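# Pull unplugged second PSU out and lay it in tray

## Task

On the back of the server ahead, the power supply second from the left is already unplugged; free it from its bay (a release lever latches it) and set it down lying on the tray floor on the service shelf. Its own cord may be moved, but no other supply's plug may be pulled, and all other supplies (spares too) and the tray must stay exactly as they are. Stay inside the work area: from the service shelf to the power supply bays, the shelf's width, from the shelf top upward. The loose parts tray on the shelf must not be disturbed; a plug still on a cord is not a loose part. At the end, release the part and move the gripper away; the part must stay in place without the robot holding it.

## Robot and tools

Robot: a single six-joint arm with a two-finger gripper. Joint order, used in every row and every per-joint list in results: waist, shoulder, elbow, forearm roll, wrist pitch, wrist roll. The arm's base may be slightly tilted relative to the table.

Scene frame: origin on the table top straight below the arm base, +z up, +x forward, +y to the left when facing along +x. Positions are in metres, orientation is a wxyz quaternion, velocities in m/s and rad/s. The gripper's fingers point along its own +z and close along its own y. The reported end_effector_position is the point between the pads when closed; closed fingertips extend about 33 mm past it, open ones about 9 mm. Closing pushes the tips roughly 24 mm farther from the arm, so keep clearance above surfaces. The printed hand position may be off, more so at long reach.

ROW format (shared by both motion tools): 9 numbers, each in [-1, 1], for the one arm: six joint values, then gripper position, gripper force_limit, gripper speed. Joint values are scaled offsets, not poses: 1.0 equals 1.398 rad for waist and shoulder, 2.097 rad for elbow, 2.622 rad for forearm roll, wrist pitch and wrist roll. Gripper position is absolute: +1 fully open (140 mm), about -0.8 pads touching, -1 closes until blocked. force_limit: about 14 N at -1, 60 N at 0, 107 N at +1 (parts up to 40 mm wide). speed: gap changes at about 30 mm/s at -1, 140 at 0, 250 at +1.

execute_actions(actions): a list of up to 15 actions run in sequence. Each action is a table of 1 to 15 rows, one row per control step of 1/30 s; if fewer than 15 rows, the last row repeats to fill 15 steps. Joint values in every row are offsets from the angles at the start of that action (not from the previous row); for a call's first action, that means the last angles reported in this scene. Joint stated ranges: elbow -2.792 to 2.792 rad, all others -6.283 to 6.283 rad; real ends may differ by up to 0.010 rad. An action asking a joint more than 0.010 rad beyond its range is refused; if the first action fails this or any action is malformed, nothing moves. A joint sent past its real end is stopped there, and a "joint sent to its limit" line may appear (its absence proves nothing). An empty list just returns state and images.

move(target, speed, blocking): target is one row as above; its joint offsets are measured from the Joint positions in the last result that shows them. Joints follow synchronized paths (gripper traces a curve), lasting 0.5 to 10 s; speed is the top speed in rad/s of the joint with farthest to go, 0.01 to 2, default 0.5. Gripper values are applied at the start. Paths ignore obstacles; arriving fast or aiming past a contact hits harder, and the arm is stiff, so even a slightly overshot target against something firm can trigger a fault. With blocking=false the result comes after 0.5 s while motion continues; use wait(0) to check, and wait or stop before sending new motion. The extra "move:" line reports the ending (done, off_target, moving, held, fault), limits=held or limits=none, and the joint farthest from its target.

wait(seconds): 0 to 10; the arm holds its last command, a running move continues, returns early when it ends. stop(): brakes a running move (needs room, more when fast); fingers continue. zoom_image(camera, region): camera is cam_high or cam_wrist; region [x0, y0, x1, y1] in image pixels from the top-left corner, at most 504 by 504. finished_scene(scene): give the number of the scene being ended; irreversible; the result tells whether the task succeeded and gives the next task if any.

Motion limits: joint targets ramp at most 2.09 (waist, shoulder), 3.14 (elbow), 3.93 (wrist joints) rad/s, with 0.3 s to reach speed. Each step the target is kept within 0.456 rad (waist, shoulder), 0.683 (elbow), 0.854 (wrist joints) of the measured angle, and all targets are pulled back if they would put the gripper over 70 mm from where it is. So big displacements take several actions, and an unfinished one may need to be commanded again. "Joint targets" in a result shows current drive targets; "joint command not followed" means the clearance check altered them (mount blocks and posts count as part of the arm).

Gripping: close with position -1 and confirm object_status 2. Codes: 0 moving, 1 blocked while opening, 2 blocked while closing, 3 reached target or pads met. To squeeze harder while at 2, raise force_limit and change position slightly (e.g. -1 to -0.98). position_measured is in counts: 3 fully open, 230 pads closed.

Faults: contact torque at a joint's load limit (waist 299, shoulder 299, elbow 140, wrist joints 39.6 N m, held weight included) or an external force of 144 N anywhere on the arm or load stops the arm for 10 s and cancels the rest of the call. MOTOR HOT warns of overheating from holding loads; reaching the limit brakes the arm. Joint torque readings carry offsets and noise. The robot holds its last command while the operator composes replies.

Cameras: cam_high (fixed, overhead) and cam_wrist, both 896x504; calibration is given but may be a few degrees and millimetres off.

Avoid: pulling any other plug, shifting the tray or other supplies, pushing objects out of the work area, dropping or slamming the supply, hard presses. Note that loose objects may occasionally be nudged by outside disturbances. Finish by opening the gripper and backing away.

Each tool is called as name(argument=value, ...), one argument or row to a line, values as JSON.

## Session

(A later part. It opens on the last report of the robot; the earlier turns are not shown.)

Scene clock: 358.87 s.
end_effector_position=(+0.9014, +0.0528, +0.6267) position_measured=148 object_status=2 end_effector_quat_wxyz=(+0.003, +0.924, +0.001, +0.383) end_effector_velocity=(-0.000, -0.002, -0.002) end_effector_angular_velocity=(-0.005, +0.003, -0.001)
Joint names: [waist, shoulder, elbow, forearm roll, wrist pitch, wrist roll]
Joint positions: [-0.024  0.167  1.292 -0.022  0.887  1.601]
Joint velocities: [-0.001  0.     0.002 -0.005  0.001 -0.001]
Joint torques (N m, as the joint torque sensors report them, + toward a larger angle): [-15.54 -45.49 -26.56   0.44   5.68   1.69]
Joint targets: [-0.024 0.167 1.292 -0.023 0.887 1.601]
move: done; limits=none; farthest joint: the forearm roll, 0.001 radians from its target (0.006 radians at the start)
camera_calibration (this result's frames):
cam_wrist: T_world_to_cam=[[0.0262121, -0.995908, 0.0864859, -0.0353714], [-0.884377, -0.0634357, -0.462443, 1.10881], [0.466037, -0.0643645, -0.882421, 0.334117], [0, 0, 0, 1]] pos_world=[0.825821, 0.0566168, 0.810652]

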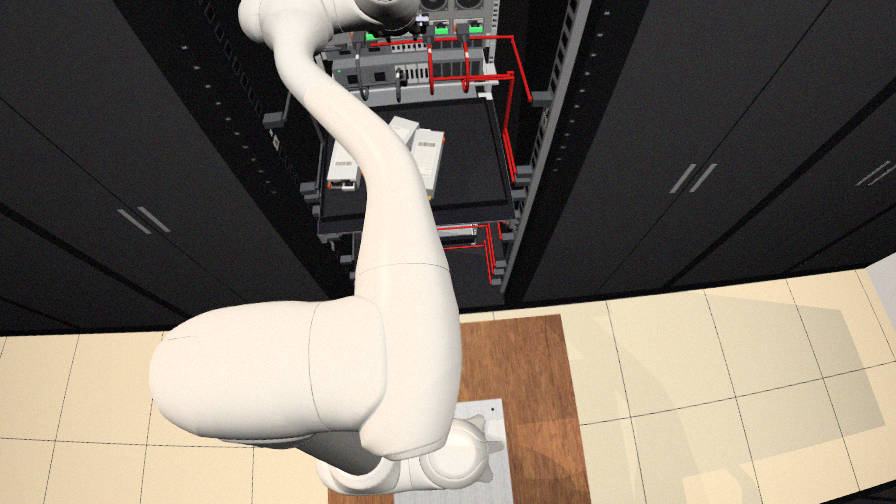

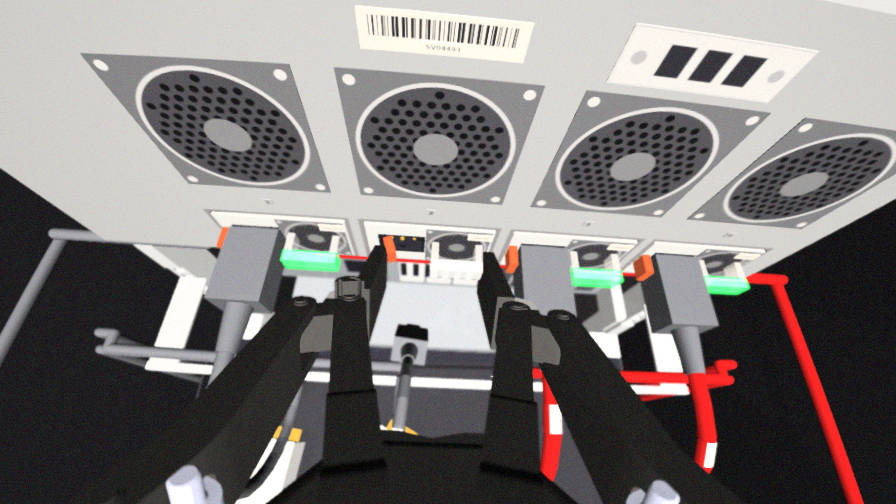

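move(
  target=[0.00102, -0.01175, 0.00871, -0.0005, -0.0007, 0.0007, -0.98, 0.6, -1],
  speed=0.015,
)

Scene clock: 378.77 s.
end_effector_position=(+0.8914, +0.0535, +0.6273) position_measured=153 object_status=2 end_effector_quat_wxyz=(+0.003, +0.924, +0.001, +0.383) end_effector_velocity=(-0.000, -0.001, -0.002) end_effector_angular_velocity=(-0.001, +0.003, -0.001)
Joint names: [waist, shoulder, elbow, forearm roll, wrist pitch, wrist roll]
Joint positions: [-0.023  0.151  1.31  -0.023  0.885  1.603]
Joint velocities: [-0.001  0.     0.002 -0.     0.    -0.   ]
Joint torques (N m, as the joint torque sensors report them, + toward a larger angle): [ -2.36 -55.58 -37.34   4.28   2.28   1.51]
Joint targets: [-0.023 0.151 1.310 -0.023 0.885 1.603]
move: done; limits=none; farthest joint: the waist, 0.000 radians from its target (0.002 radians at the start)
camera_calibration (this result's frames):
cam_wrist: T_world_to_cam=[[0.0262225, -0.995905, 0.0865205, -0.0345248], [-0.884397, -0.0634581, -0.462401, 1.10031], [0.465998, -0.0643932, -0.88244, 0.339435], [0, 0, 0, 1]] pos_world=[0.815836, 0.0572973, 0.811301]

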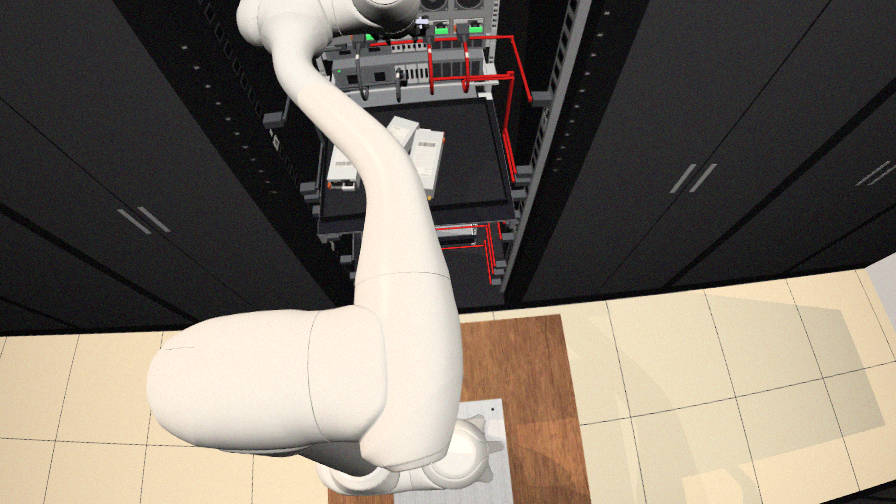

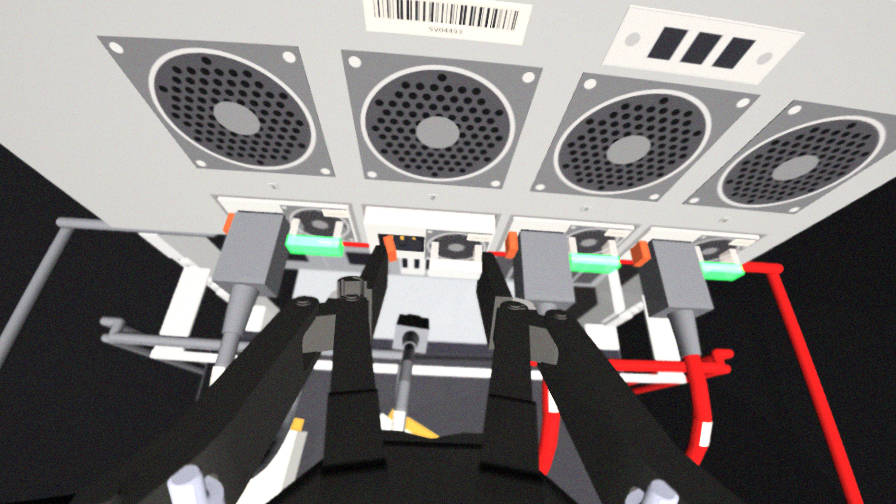

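move(
  target=[0.00116, -0.04703, 0.03583, -0.00064, -0.00358, 0.00092, -0.98, 0.6, -1],
  speed=0.06,
)

Scene clock: 405.27 s.
end_effector_position=(+0.8515, +0.0535, +0.6274) position_measured=153 object_status=2 end_effector_quat_wxyz=(+0.003, +0.924, +0.001, +0.383) end_effector_velocity=(-0.001, +0.000, +0.002) end_effector_angular_velocity=(+0.001, -0.003, -0.000)
Joint names: [waist, shoulder, elbow, forearm roll, wrist pitch, wrist roll]
Joint positions: [-0.021  0.085  1.385 -0.025  0.876  1.605]
Joint velocities: [-0.    -0.002 -0.001  0.001 -0.     0.   ]
Joint torques (N m, as the joint torque sensors report them, + toward a larger angle): [ -7.05 -52.17 -41.68   2.59  -0.15   1.32]
Joint targets: [-0.021 0.085 1.385 -0.025 0.876 1.605]
move: done; limits=none; farthest joint: the waist, 0.000 radians from its target (0.001 radians at the start)
camera_calibration (this result's frames):
cam_wrist: T_world_to_cam=[[0.0262018, -0.995908, 0.0864938, -0.033432], [-0.884341, -0.0634353, -0.462512, 1.065], [0.466106, -0.0643714, -0.882384, 0.357961], [0, 0, 0, 1]] pos_world=[0.775853, 0.057306, 0.811327]

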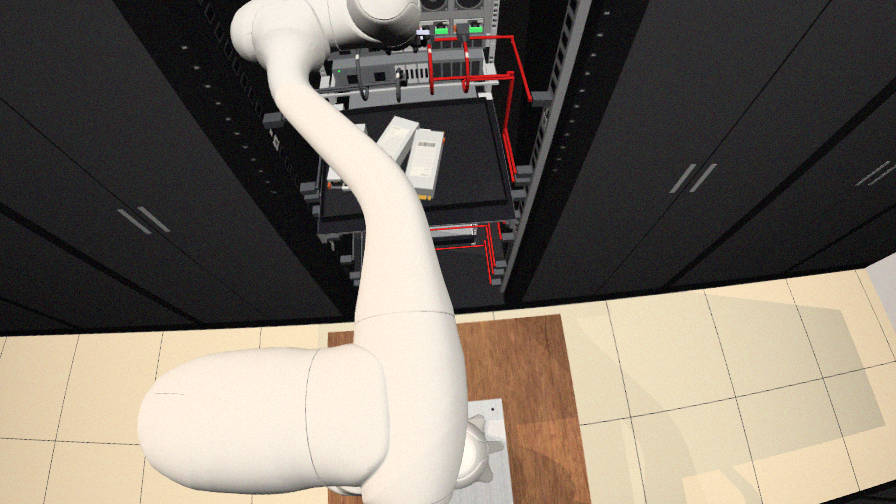

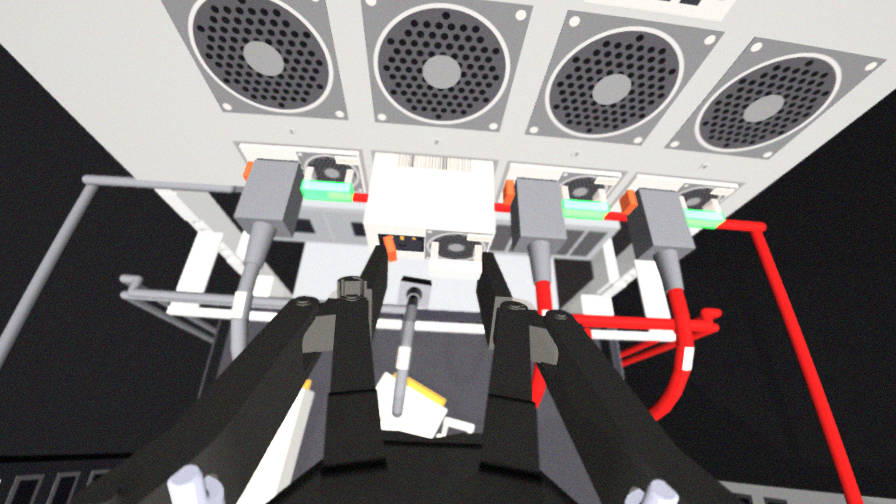

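move(
  target=[0.00192, -0.04641, 0.03311, -0.00099, -0.00174, 0.00137, -0.98, 0.6, -1],
  speed=0.08,
)

Scene clock: 409.00 s.
end_effector_position=(+0.8115, +0.0540, +0.6274) position_measured=153 object_status=2 end_effector_quat_wxyz=(+0.003, +0.924, +0.001, +0.383) end_effector_velocity=(+0.000, -0.001, +0.001) end_effector_angular_velocity=(-0.003, -0.001, -0.001)
Joint names: [waist, shoulder, elbow, forearm roll, wrist pitch, wrist roll]
Joint positions: [-0.018  0.02   1.455 -0.028  0.871  1.609]
Joint velocities: [-0.001 -0.    -0.001 -0.003  0.001 -0.   ]
Joint torques (N m, as the joint torque sensors report them, + toward a larger angle): [ -6.04 -46.62 -45.53   2.76  -1.75   1.44]
Joint targets: [-0.018 0.020 1.455 -0.028 0.871 1.609]
move: done; limits=none; farthest joint: the waist, 0.000 radians from its target (0.003 radians at the start)
camera_calibration (this result's frames):
cam_wrist: T_world_to_cam=[[0.0262403, -0.995905, 0.0865191, -0.0319431], [-0.884295, -0.0634873, -0.462593, 1.02968], [0.466191, -0.0643698, -0.882339, 0.376547], [0, 0, 0, 1]] pos_world=[0.735835, 0.0577975, 0.811328]

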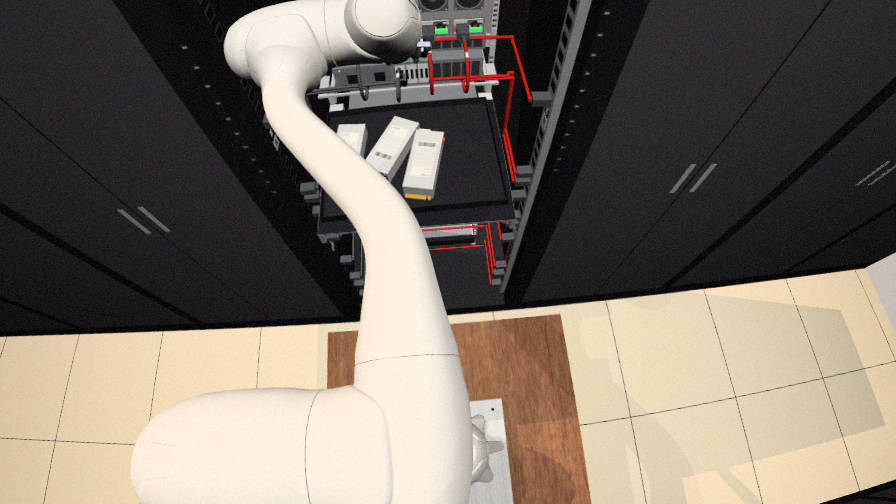

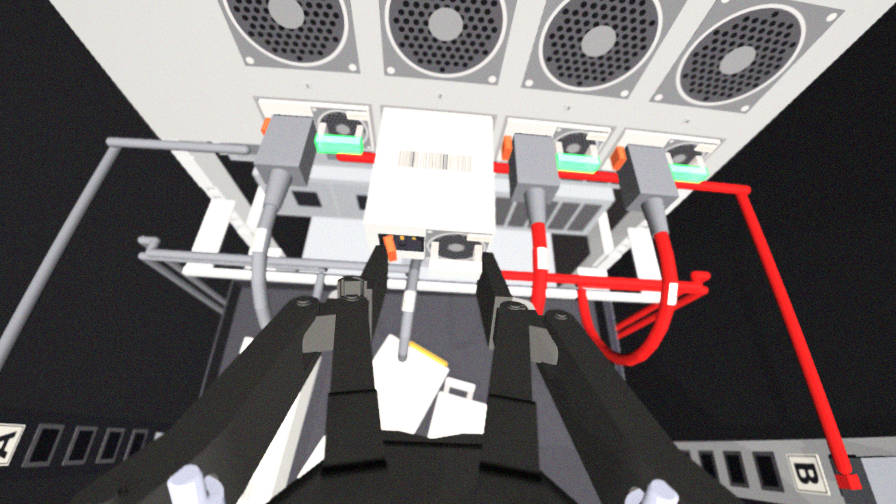

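move(
  target=[0.00172, -0.03455, 0.0232, -0.00086, -0.00014, 0.00119, -0.98, 0.6, -1],
  speed=0.08,
)

Scene clock: 422.37 s.
end_effector_position=(+0.7815, +0.0544, +0.6274) position_measured=153 object_status=2 end_effector_quat_wxyz=(+0.003, +0.924, +0.001, +0.383) end_effector_velocity=(-0.000, +0.000, +0.002) end_effector_angular_velocity=(-0.000, -0.002, +0.001)
Joint names: [waist, shoulder, elbow, forearm roll, wrist pitch, wrist roll]
Joint positions: [-0.016 -0.028  1.503 -0.03   0.871  1.612]
Joint velocities: [ 0.    -0.001 -0.001 -0.    -0.    -0.001]
Joint torques (N m, as the joint torque sensors report them, + toward a larger angle): [ -5.73 -42.89 -46.14   3.16  -2.11   1.15]
Joint targets: [-0.016 -0.028 1.503 -0.030 0.871 1.612]
move: done; limits=none; farthest joint: the waist, 0.000 radians from its target (0.003 radians at the start)
camera_calibration (this result's frames):
cam_wrist: T_world_to_cam=[[0.0262481, -0.995903, 0.086535, -0.0307454], [-0.884261, -0.0635062, -0.462655, 1.00319], [0.466255, -0.0643757, -0.882305, 0.390489], [0, 0, 0, 1]] pos_world=[0.705823, 0.0582275, 0.811323]

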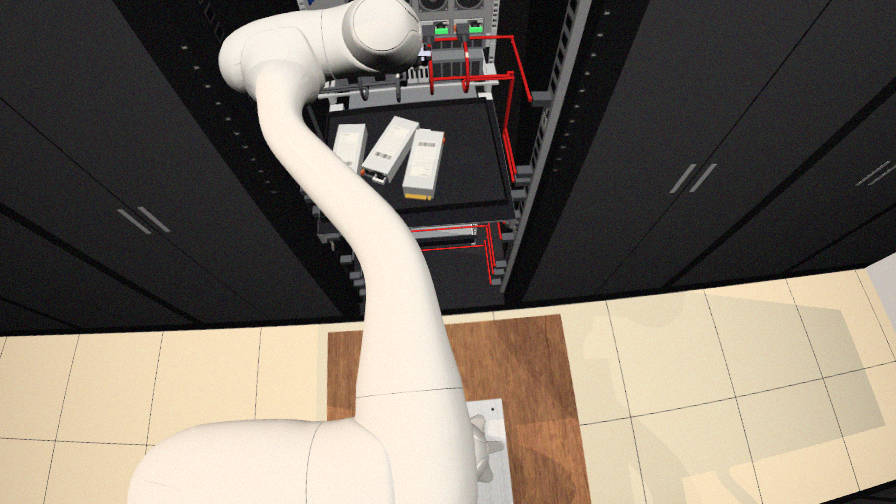

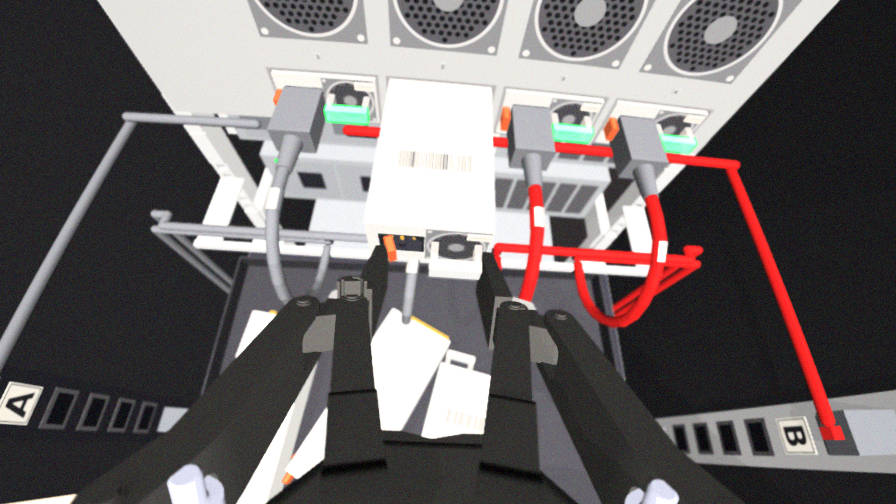

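move(
  target=[0.006, 0, 0, -0.00296, 0, 0.00418, 0.168, 0.6, -1],
  speed=0.012,
)

Scene clock: 434.77 s.
end_effector_position=(+0.7810, +0.0590, +0.6275) position_measured=108 object_status=3 end_effector_quat_wxyz=(+0.003, +0.924, +0.001, +0.383) end_effector_velocity=(+0.000, -0.001, -0.002) end_effector_angular_velocity=(-0.000, +0.004, -0.001)
Joint names: [waist, shoulder, elbow, forearm roll, wrist pitch, wrist roll]
Joint positions: [-0.007 -0.028  1.503 -0.038  0.871  1.623]
Joint velocities: [-0.001  0.002  0.001 -0.     0.002 -0.   ]
Joint torques (N m, as the joint torque sensors report them, + toward a larger angle): [ -0.02 -38.35 -42.72   4.81  -2.09   0.36]
Joint targets: [-0.007 -0.028 1.503 -0.038 0.871 1.623]
move: done; limits=none; farthest joint: the waist, 0.000 radians from its target (0.008 radians at the start)
camera_calibration (this result's frames):
cam_wrist: T_world_to_cam=[[0.0262025, -0.995913, 0.0864291, -0.0261298], [-0.884115, -0.0634371, -0.462944, 1.00321], [0.466534, -0.064283, -0.882164, 0.390737], [0, 0, 0, 1]] pos_world=[0.705341, 0.0627351, 0.81138]

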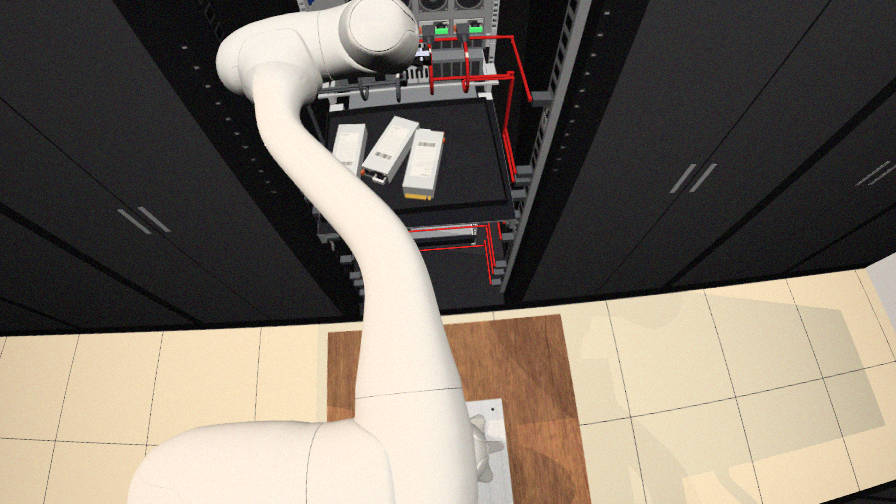

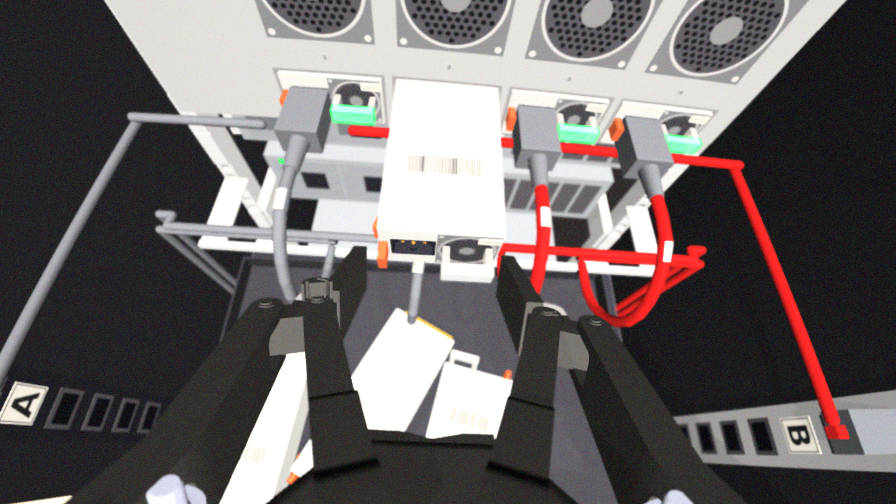

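zoom_image(
  camera="cam_wrist",
  region=[340, 190, 540, 300],
)

zoom_image(
  camera="cam_wrist",
  region=[320, 60, 580, 280],
)

Region (340, 190, 540, 300) of cam_wrist's 896x504 image, scaled by 2.520, with more detail than that image has; it fills the top 277 rows of this view, and the rest is white.

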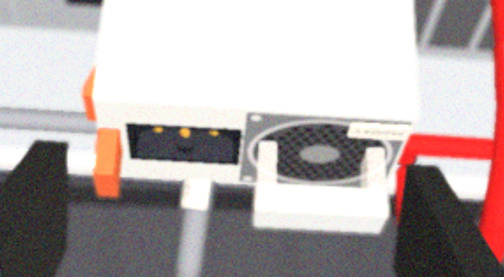

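Region (320, 60, 580, 280) of cam_wrist's 896x504 image, scaled by 1.938, with more detail than that image has; it fills the top 426 rows of this view, and the rest is white.

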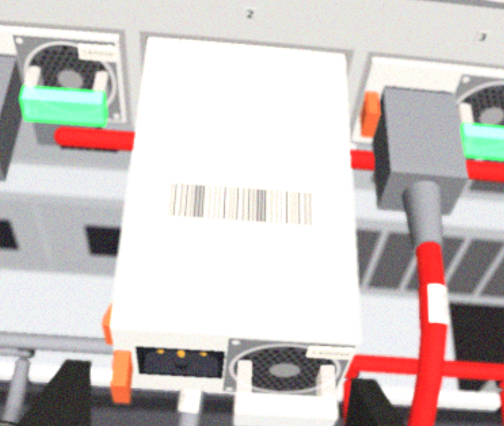

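move(
  target=[-0.00683, 0.06436, -0.08456, 0.00421, 0.03331, -0.00577, 0.27, 0.6, 1],
  speed=0.25,
)

Scene clock: 496.97 s.
end_effector_position=(+0.8309, +0.0556, +0.6743) position_measured=95 object_status=3 end_effector_quat_wxyz=(+0.003, +0.924, +0.001, +0.383) end_effector_velocity=(+0.001, -0.001, -0.001) end_effector_angular_velocity=(+0.000, +0.001, -0.001)
Joint names: [waist, shoulder, elbow, forearm roll, wrist pitch, wrist roll]
Joint positions: [-0.017  0.062  1.326 -0.027  0.958  1.608]
Joint velocities: [-0.001  0.001 -0.001  0.    -0.     0.   ]
Joint torques (N m, as the joint torque sensors report them, + toward a larger angle): [ -0.78 -46.03 -43.33   4.62  -2.22   0.64]
Joint targets: [-0.017 0.062 1.326 -0.027 0.958 1.608]
move: done; limits=none; farthest joint: the waist, 0.000 radians from its target (0.009 radians at the start)
camera_calibration (this result's frames):
cam_wrist: T_world_to_cam=[[0.0260139, -0.995961, 0.0859348, -0.0343056], [-0.884278, -0.0630192, -0.46269, 1.0687], [0.466236, -0.0639539, -0.882345, 0.408923], [0, 0, 0, 1]] pos_world=[0.755266, 0.0593339, 0.858237]

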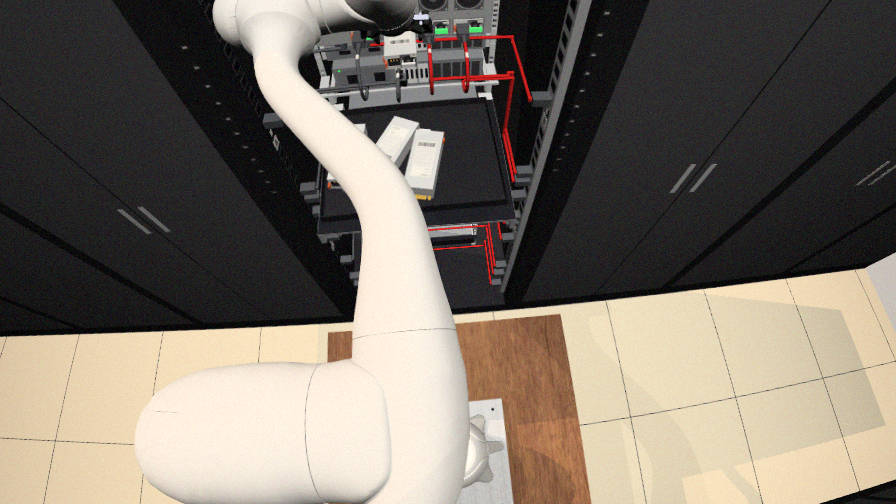

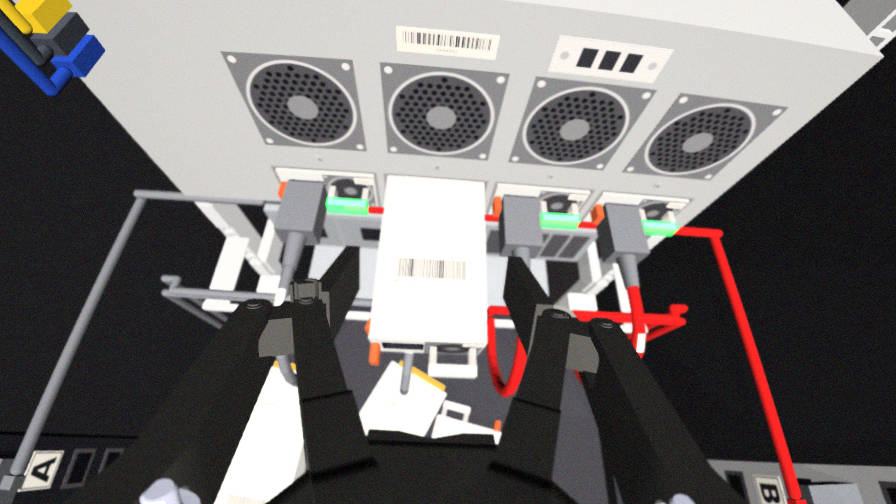

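zoom_image(
  camera="cam_wrist",
  region=[320, 160, 560, 380],
)

Region (320, 160, 560, 380) of cam_wrist's 896x504 image, scaled by 2.100, with more detail than that image has; it fills the top 462 rows of this view, and the rest is white.

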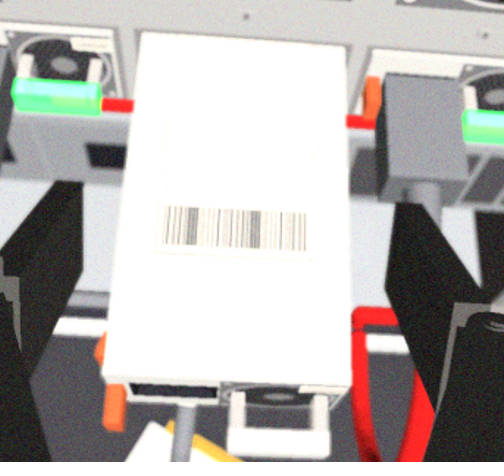

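move(
  target=[-0.00135, 0.0502, 0.00513, 0, -0.03087, 0.00013, 0.181, 0.6, 1],
  speed=0.08,
)

Scene clock: 517.63 s.
end_effector_position=(+0.8802, +0.0556, +0.6248) position_measured=106 object_status=3 end_effector_quat_wxyz=(+0.003, +0.924, +0.001, +0.383) end_effector_velocity=(-0.000, +0.001, +0.001) end_effector_angular_velocity=(-0.000, -0.000, +0.000)
Joint names: [waist, shoulder, elbow, forearm roll, wrist pitch, wrist roll]
Joint positions: [-0.019  0.132  1.337 -0.027  0.877  1.608]
Joint velocities: [ 0.001 -0.    -0.001 -0.001  0.001  0.001]
Joint torques (N m, as the joint torque sensors report them, + toward a larger angle): [ -0.72 -53.85 -43.52   4.8   -2.15   0.45]
Joint targets: [-0.019 0.132 1.337 -0.027 0.877 1.608]
move: done; limits=none; farthest joint: the waist, 0.000 radians from its target (0.002 radians at the start)
camera_calibration (this result's frames):
cam_wrist: T_world_to_cam=[[0.0260225, -0.995959, 0.0859573, -0.0313489], [-0.884295, -0.0630348, -0.462655, 1.08936], [0.466203, -0.0639721, -0.882362, 0.34232], [0, 0, 0, 1]] pos_world=[0.804538, 0.0593441, 0.80874]

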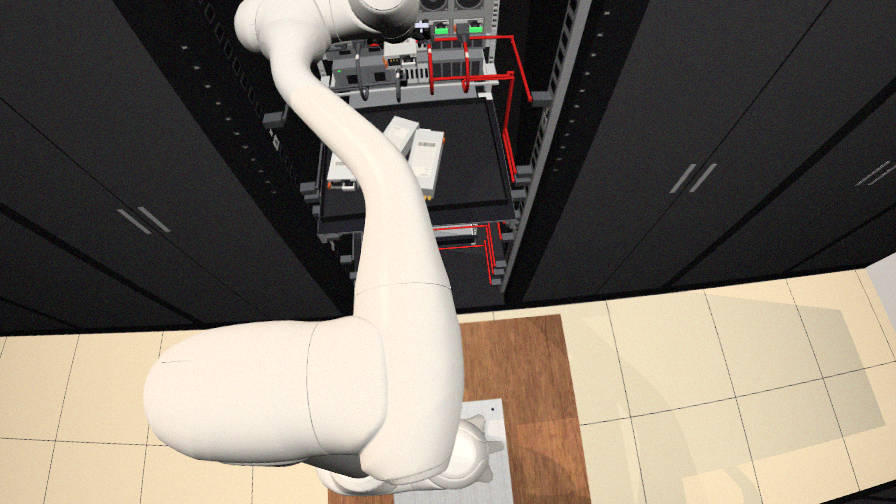

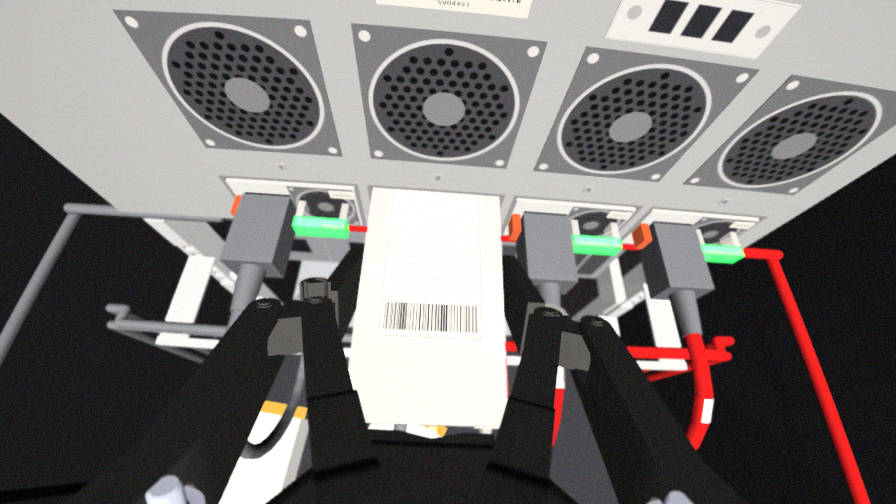

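execute_actions(
  actions=[
    [[0,0,0,0,0,0,-1,-0.4,-1]],
  ],
)

Scene clock: 519.60 s.
end_effector_position=(+0.8802, +0.0556, +0.6248) position_measured=120 object_status=0 end_effector_quat_wxyz=(+0.003, +0.924, +0.001, +0.383) end_effector_velocity=(+0.001, +0.002, -0.001) end_effector_angular_velocity=(+0.002, +0.001, +0.002)
Joint names: [waist, shoulder, elbow, forearm roll, wrist pitch, wrist roll]
Joint positions: [-0.019  0.132  1.337 -0.027  0.877  1.608]
Joint velocities: [ 0.001  0.001 -0.     0.002 -0.001  0.   ]
Joint torques (N m, as the joint torque sensors report them, + toward a larger angle): [ -7.54 -42.45 -38.16   2.54  -2.32   0.78]
Joint targets: [-0.019 0.132 1.337 -0.027 0.877 1.608]
camera_calibration (this result's frames):
cam_wrist: T_world_to_cam=[[0.026021, -0.995955, 0.0859976, -0.0313808], [-0.884307, -0.0630505, -0.462628, 1.08935], [0.466179, -0.0640103, -0.882371, 0.342312], [0, 0, 0, 1]] pos_world=[0.804562, 0.0593419, 0.808711]

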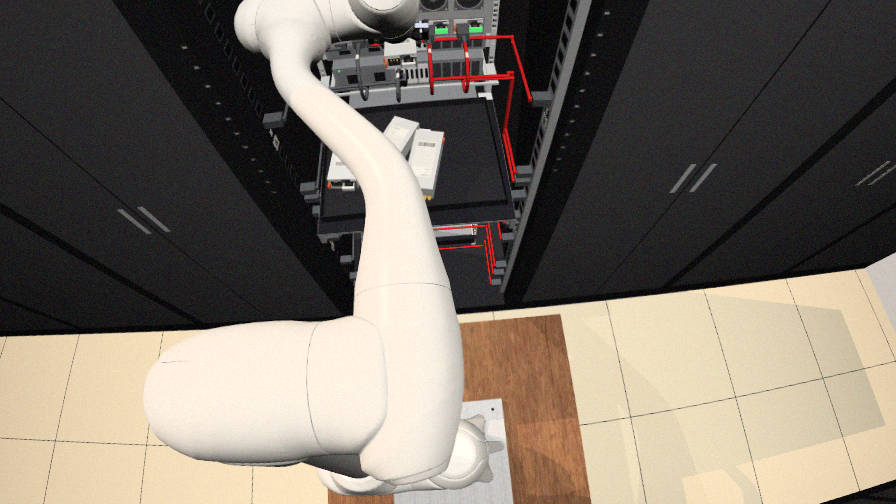

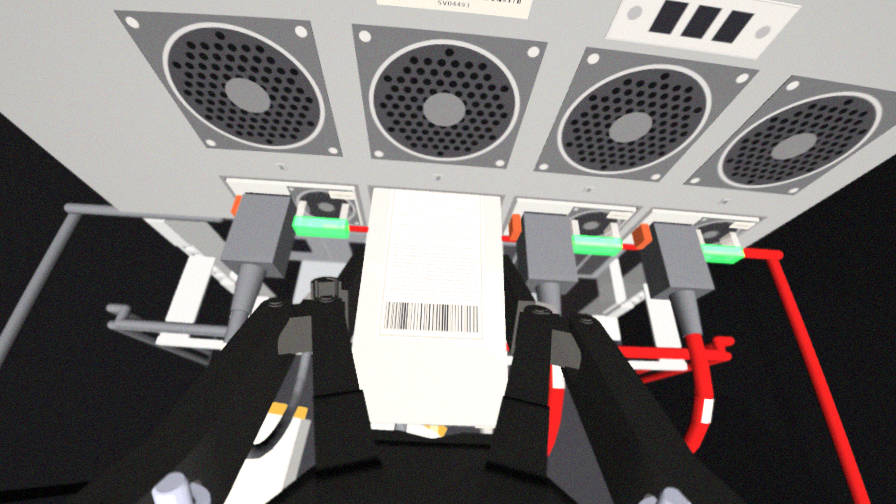

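move(
  target=[0.0025, -0.05246, 0.03874, -0.0013, -0.00297, 0.00185, -0.98, 0.8, -1],
  speed=0.07,
)

Scene clock: 533.93 s.
end_effector_position=(+0.8352, +0.0564, +0.6252) position_measured=124 object_status=2 end_effector_quat_wxyz=(+0.003, +0.924, +0.001, +0.383) end_effector_velocity=(+0.000, +0.001, -0.001) end_effector_angular_velocity=(+0.000, +0.001, +0.001)
Joint names: [waist, shoulder, elbow, forearm roll, wrist pitch, wrist roll]
Joint positions: [-0.015  0.059  1.418 -0.03   0.869  1.613]
Joint velocities: [ 0.001  0.001  0.001  0.    -0.001  0.   ]
Joint torques (N m, as the joint torque sensors report them, + toward a larger angle): [  4.77 -53.44 -50.21   6.12  -3.66   0.11]
Joint targets: [-0.015 0.059 1.418 -0.030 0.869 1.613]
move: done; limits=none; farthest joint: the waist, 0.000 radians from its target (0.003 radians at the start)
camera_calibration (this result's frames):
cam_wrist: T_world_to_cam=[[0.0259852, -0.995959, 0.0859655, -0.029401], [-0.884305, -0.0630045, -0.462639, 1.04982], [0.466186, -0.063998, -0.882369, 0.363667], [0, 0, 0, 1]] pos_world=[0.75959, 0.0601352, 0.809105]

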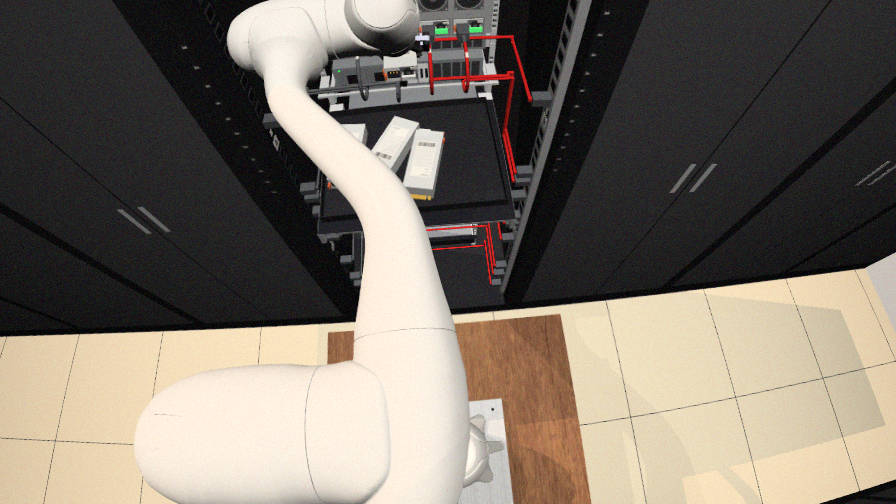

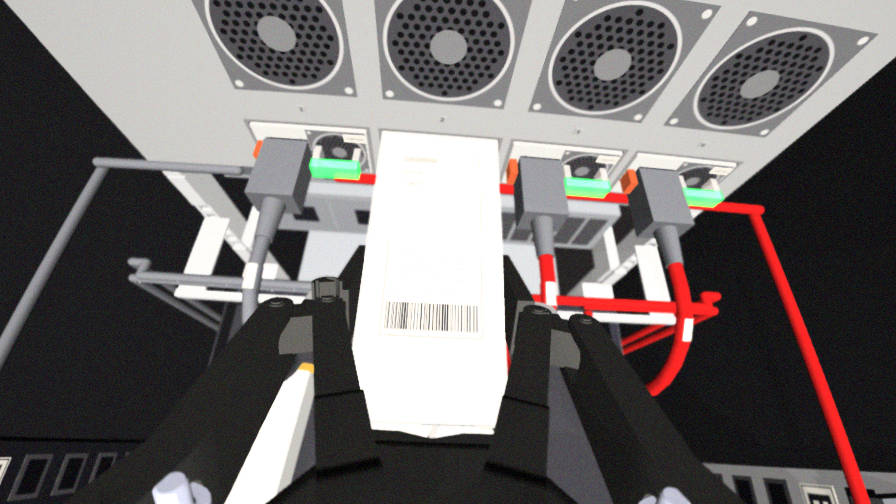

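move(
  target=[0.00128, -0.05195, 0.0359, -0.00065, -0.00099, 0.00095, -0.98, 0.8, -1],
  speed=0.07,
)

Scene clock: 538.83 s.
end_effector_position=(+0.7903, +0.0560, +0.6251) position_measured=124 object_status=2 end_effector_quat_wxyz=(+0.003, +0.924, +0.001, +0.383) end_effector_velocity=(-0.000, +0.001, +0.001) end_effector_angular_velocity=(+0.000, -0.000, +0.001)
Joint names: [waist, shoulder, elbow, forearm roll, wrist pitch, wrist roll]
Joint positions: [-0.014 -0.014  1.493 -0.032  0.867  1.616]
Joint velocities: [ 0.002 -0.    -0.001 -0.     0.     0.001]
Joint torques (N m, as the joint torque sensors report them, + toward a larger angle): [ -0.3  -44.49 -50.77   4.56  -4.63   0.66]
Joint targets: [-0.014 -0.014 1.493 -0.032 0.867 1.616]
move: done; limits=none; farthest joint: the waist, 0.000 radians from its target (0.002 radians at the start)
camera_calibration (this result's frames):
cam_wrist: T_world_to_cam=[[0.0259596, -0.995966, 0.085893, -0.0285927], [-0.884316, -0.0629467, -0.462626, 1.01005], [0.466166, -0.063947, -0.882383, 0.384591], [0, 0, 0, 1]] pos_world=[0.71466, 0.0596953, 0.809087]

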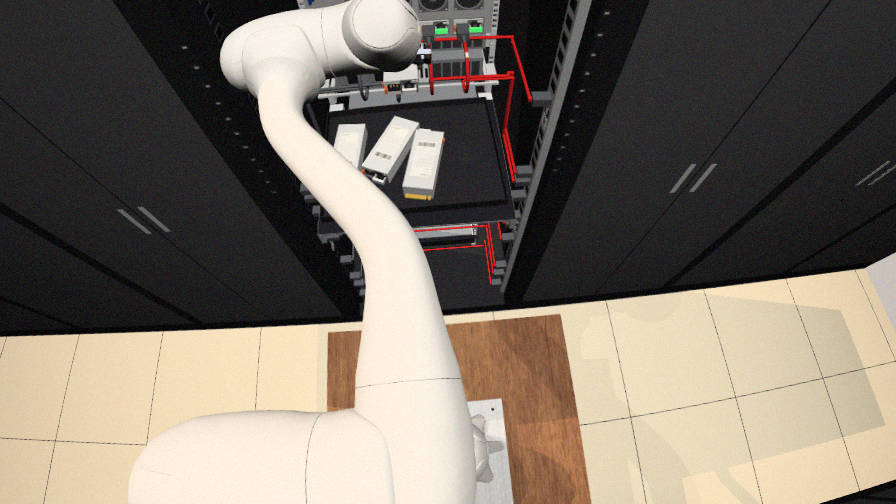

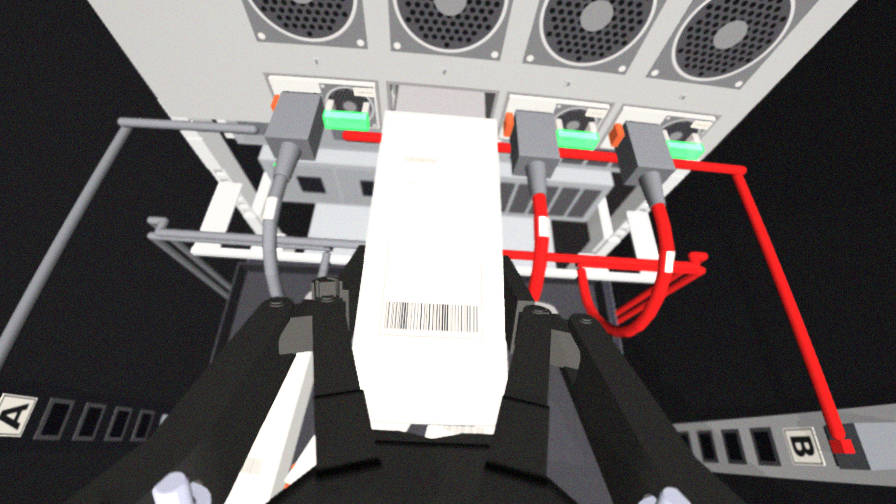

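zoom_image(
  camera="cam_high",
  region=[300, 60, 540, 250],
)

zoom_image(
  camera="cam_high",
  region=[400, 70, 530, 230],
)

Region (300, 60, 540, 250) of cam_high's 896x504 image, scaled by 2.100, with more detail than that image has; it fills the top 399 rows of this view, and the rest is white.

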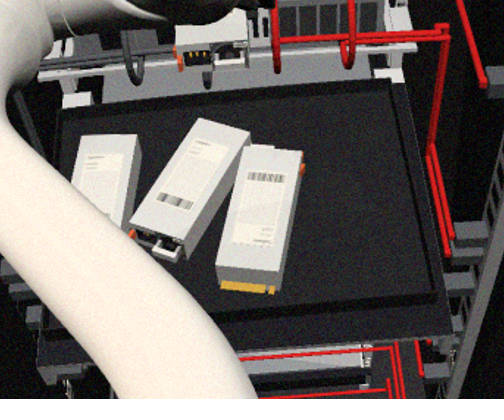

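Region (400, 70, 530, 230) of cam_high's 896x504 image, scaled by 3.150, with more detail than that image has; it fills the left 410 columns of this view, and the rest is white.

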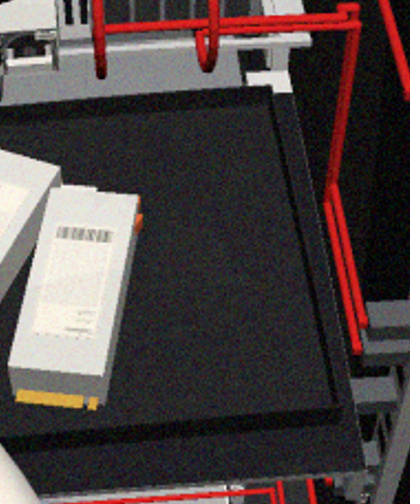

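zoom_image(
  camera="cam_wrist",
  region=[330, 80, 530, 440],
)

Region (330, 80, 530, 440) of cam_wrist's 896x504 image, scaled by 1.400, with more detail than that image has.

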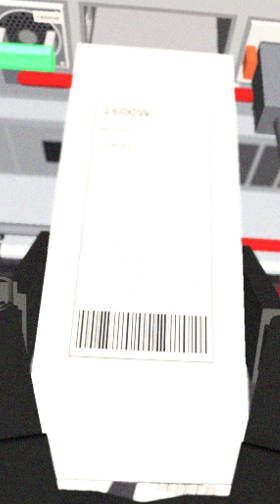

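move(
  target=[0, -0.1552, 0.10956, 0.0122, 0.0008, -0.01724, -0.98, 0.8, -1],
  speed=0.25,
)

Scene clock: 635.63 s.
end_effector_position=(+0.6537, +0.0594, +0.5994) position_measured=124 object_status=2 end_effector_quat_wxyz=(-0.004, +0.927, +0.017, +0.376) end_effector_velocity=(-0.001, -0.001, -0.001) end_effector_angular_velocity=(+0.001, +0.001, -0.002)
Joint names: [waist, shoulder, elbow, forearm roll, wrist pitch, wrist roll]
Joint positions: [-0.014 -0.231  1.723  0.     0.869  1.57 ]
Joint velocities: [-0.001 -0.001  0.002  0.     0.     0.001]
Joint torques (N m, as the joint torque sensors report them, + toward a larger angle): [  0.21 -22.21 -50.31   4.92  -4.44   0.49]
Joint targets: [-0.014 -0.231 1.723 0.000 0.869 1.570]
move: done; limits=none; farthest joint: the waist, 0.000 radians from its target (0.000 radians at the start)
camera_calibration (this result's frames):
cam_wrist: T_world_to_cam=[[0.0616089, -0.994428, 0.0855418, -0.0426274], [-0.888767, -0.0936593, -0.448688, 0.873925], [0.454199, -0.0483836, -0.889585, 0.436946], [0, 0, 0, 1]] pos_world=[0.580882, 0.0606024, 0.784466]

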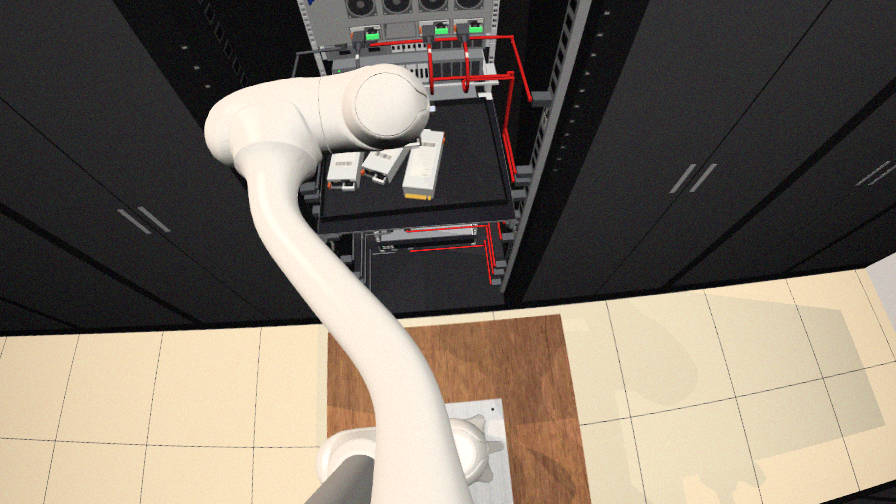

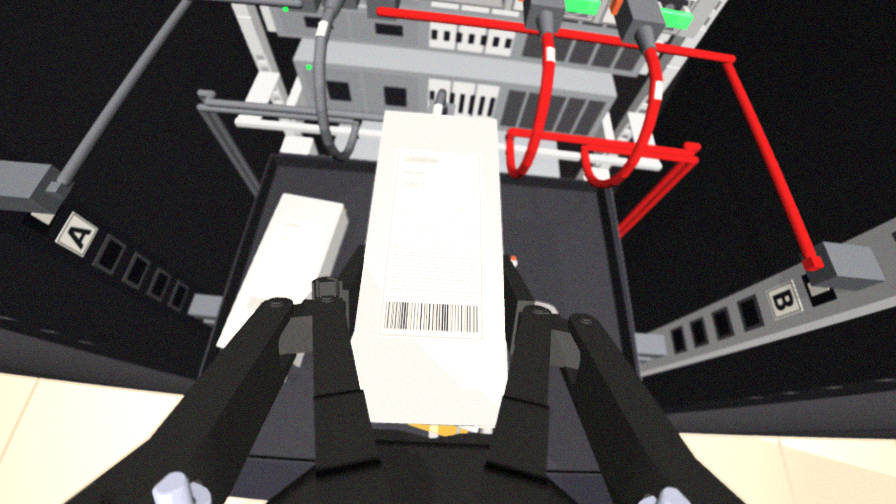

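move(
  target=[0, -0.0013, 0.12484, 0, -0.09922, 0, -0.98, 0.8, -1],
  speed=0.3,
)

Scene clock: 656.80 s.
end_effector_position=(+0.6437, +0.0583, +0.4546) position_measured=124 object_status=2 end_effector_quat_wxyz=(-0.004, +0.927, +0.017, +0.376) end_effector_velocity=(+0.000, -0.001, -0.000) end_effector_angular_velocity=(+0.001, +0.000, -0.002)
Joint names: [waist, shoulder, elbow, forearm roll, wrist pitch, wrist roll]
Joint positions: [-0.014 -0.233  1.985  0.     0.609  1.57 ]
Joint velocities: [-0.002  0.     0.001  0.    -0.     0.001]
Joint torques (N m, as the joint torque sensors report them, + toward a larger angle): [ -0.6  -18.84 -50.17   4.69  -4.33   0.43]
Joint targets: [-0.014 -0.233 1.985 0.000 0.609 1.570]
move: done; limits=none; farthest joint: the waist, 0.000 radians from its target (0.000 radians at the start)
camera_calibration (this result's frames):
cam_wrist: T_world_to_cam=[[0.0615365, -0.994433, 0.0855405, -0.0306841], [-0.888683, -0.0936038, -0.448866, 0.799998], [0.454374, -0.0483967, -0.889495, 0.312462], [0, 0, 0, 1]] pos_world=[0.570858, 0.0594918, 0.63965]

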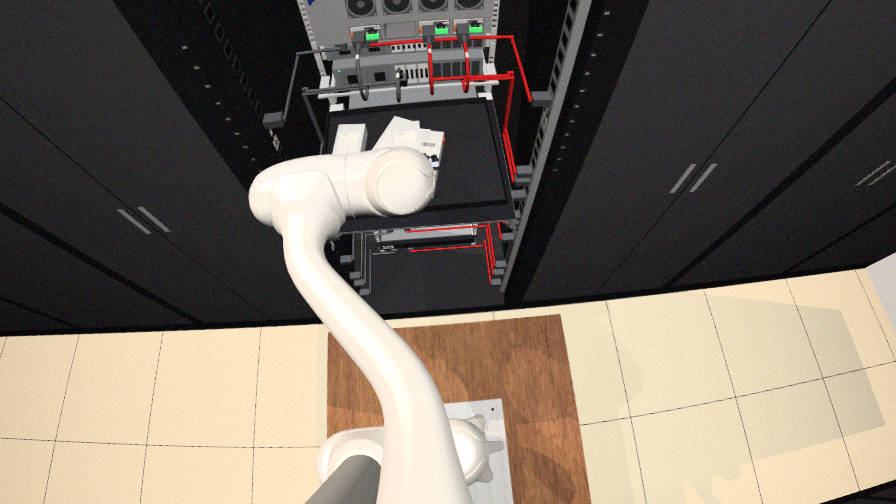

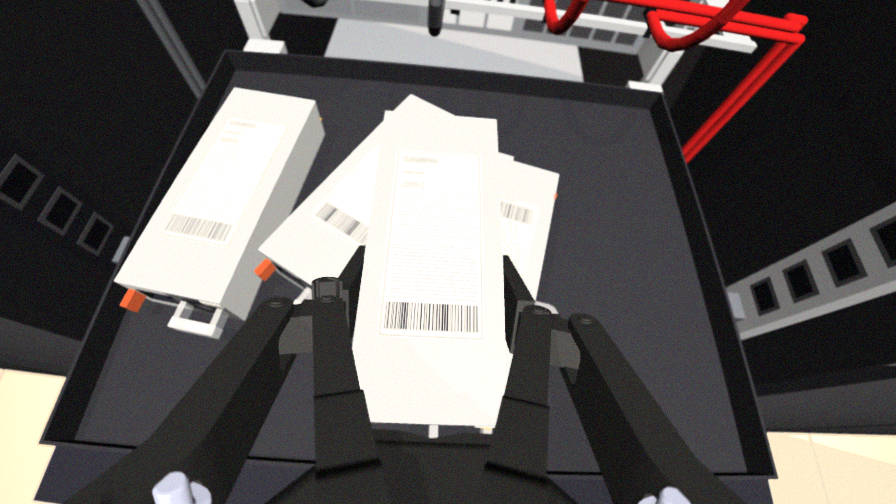

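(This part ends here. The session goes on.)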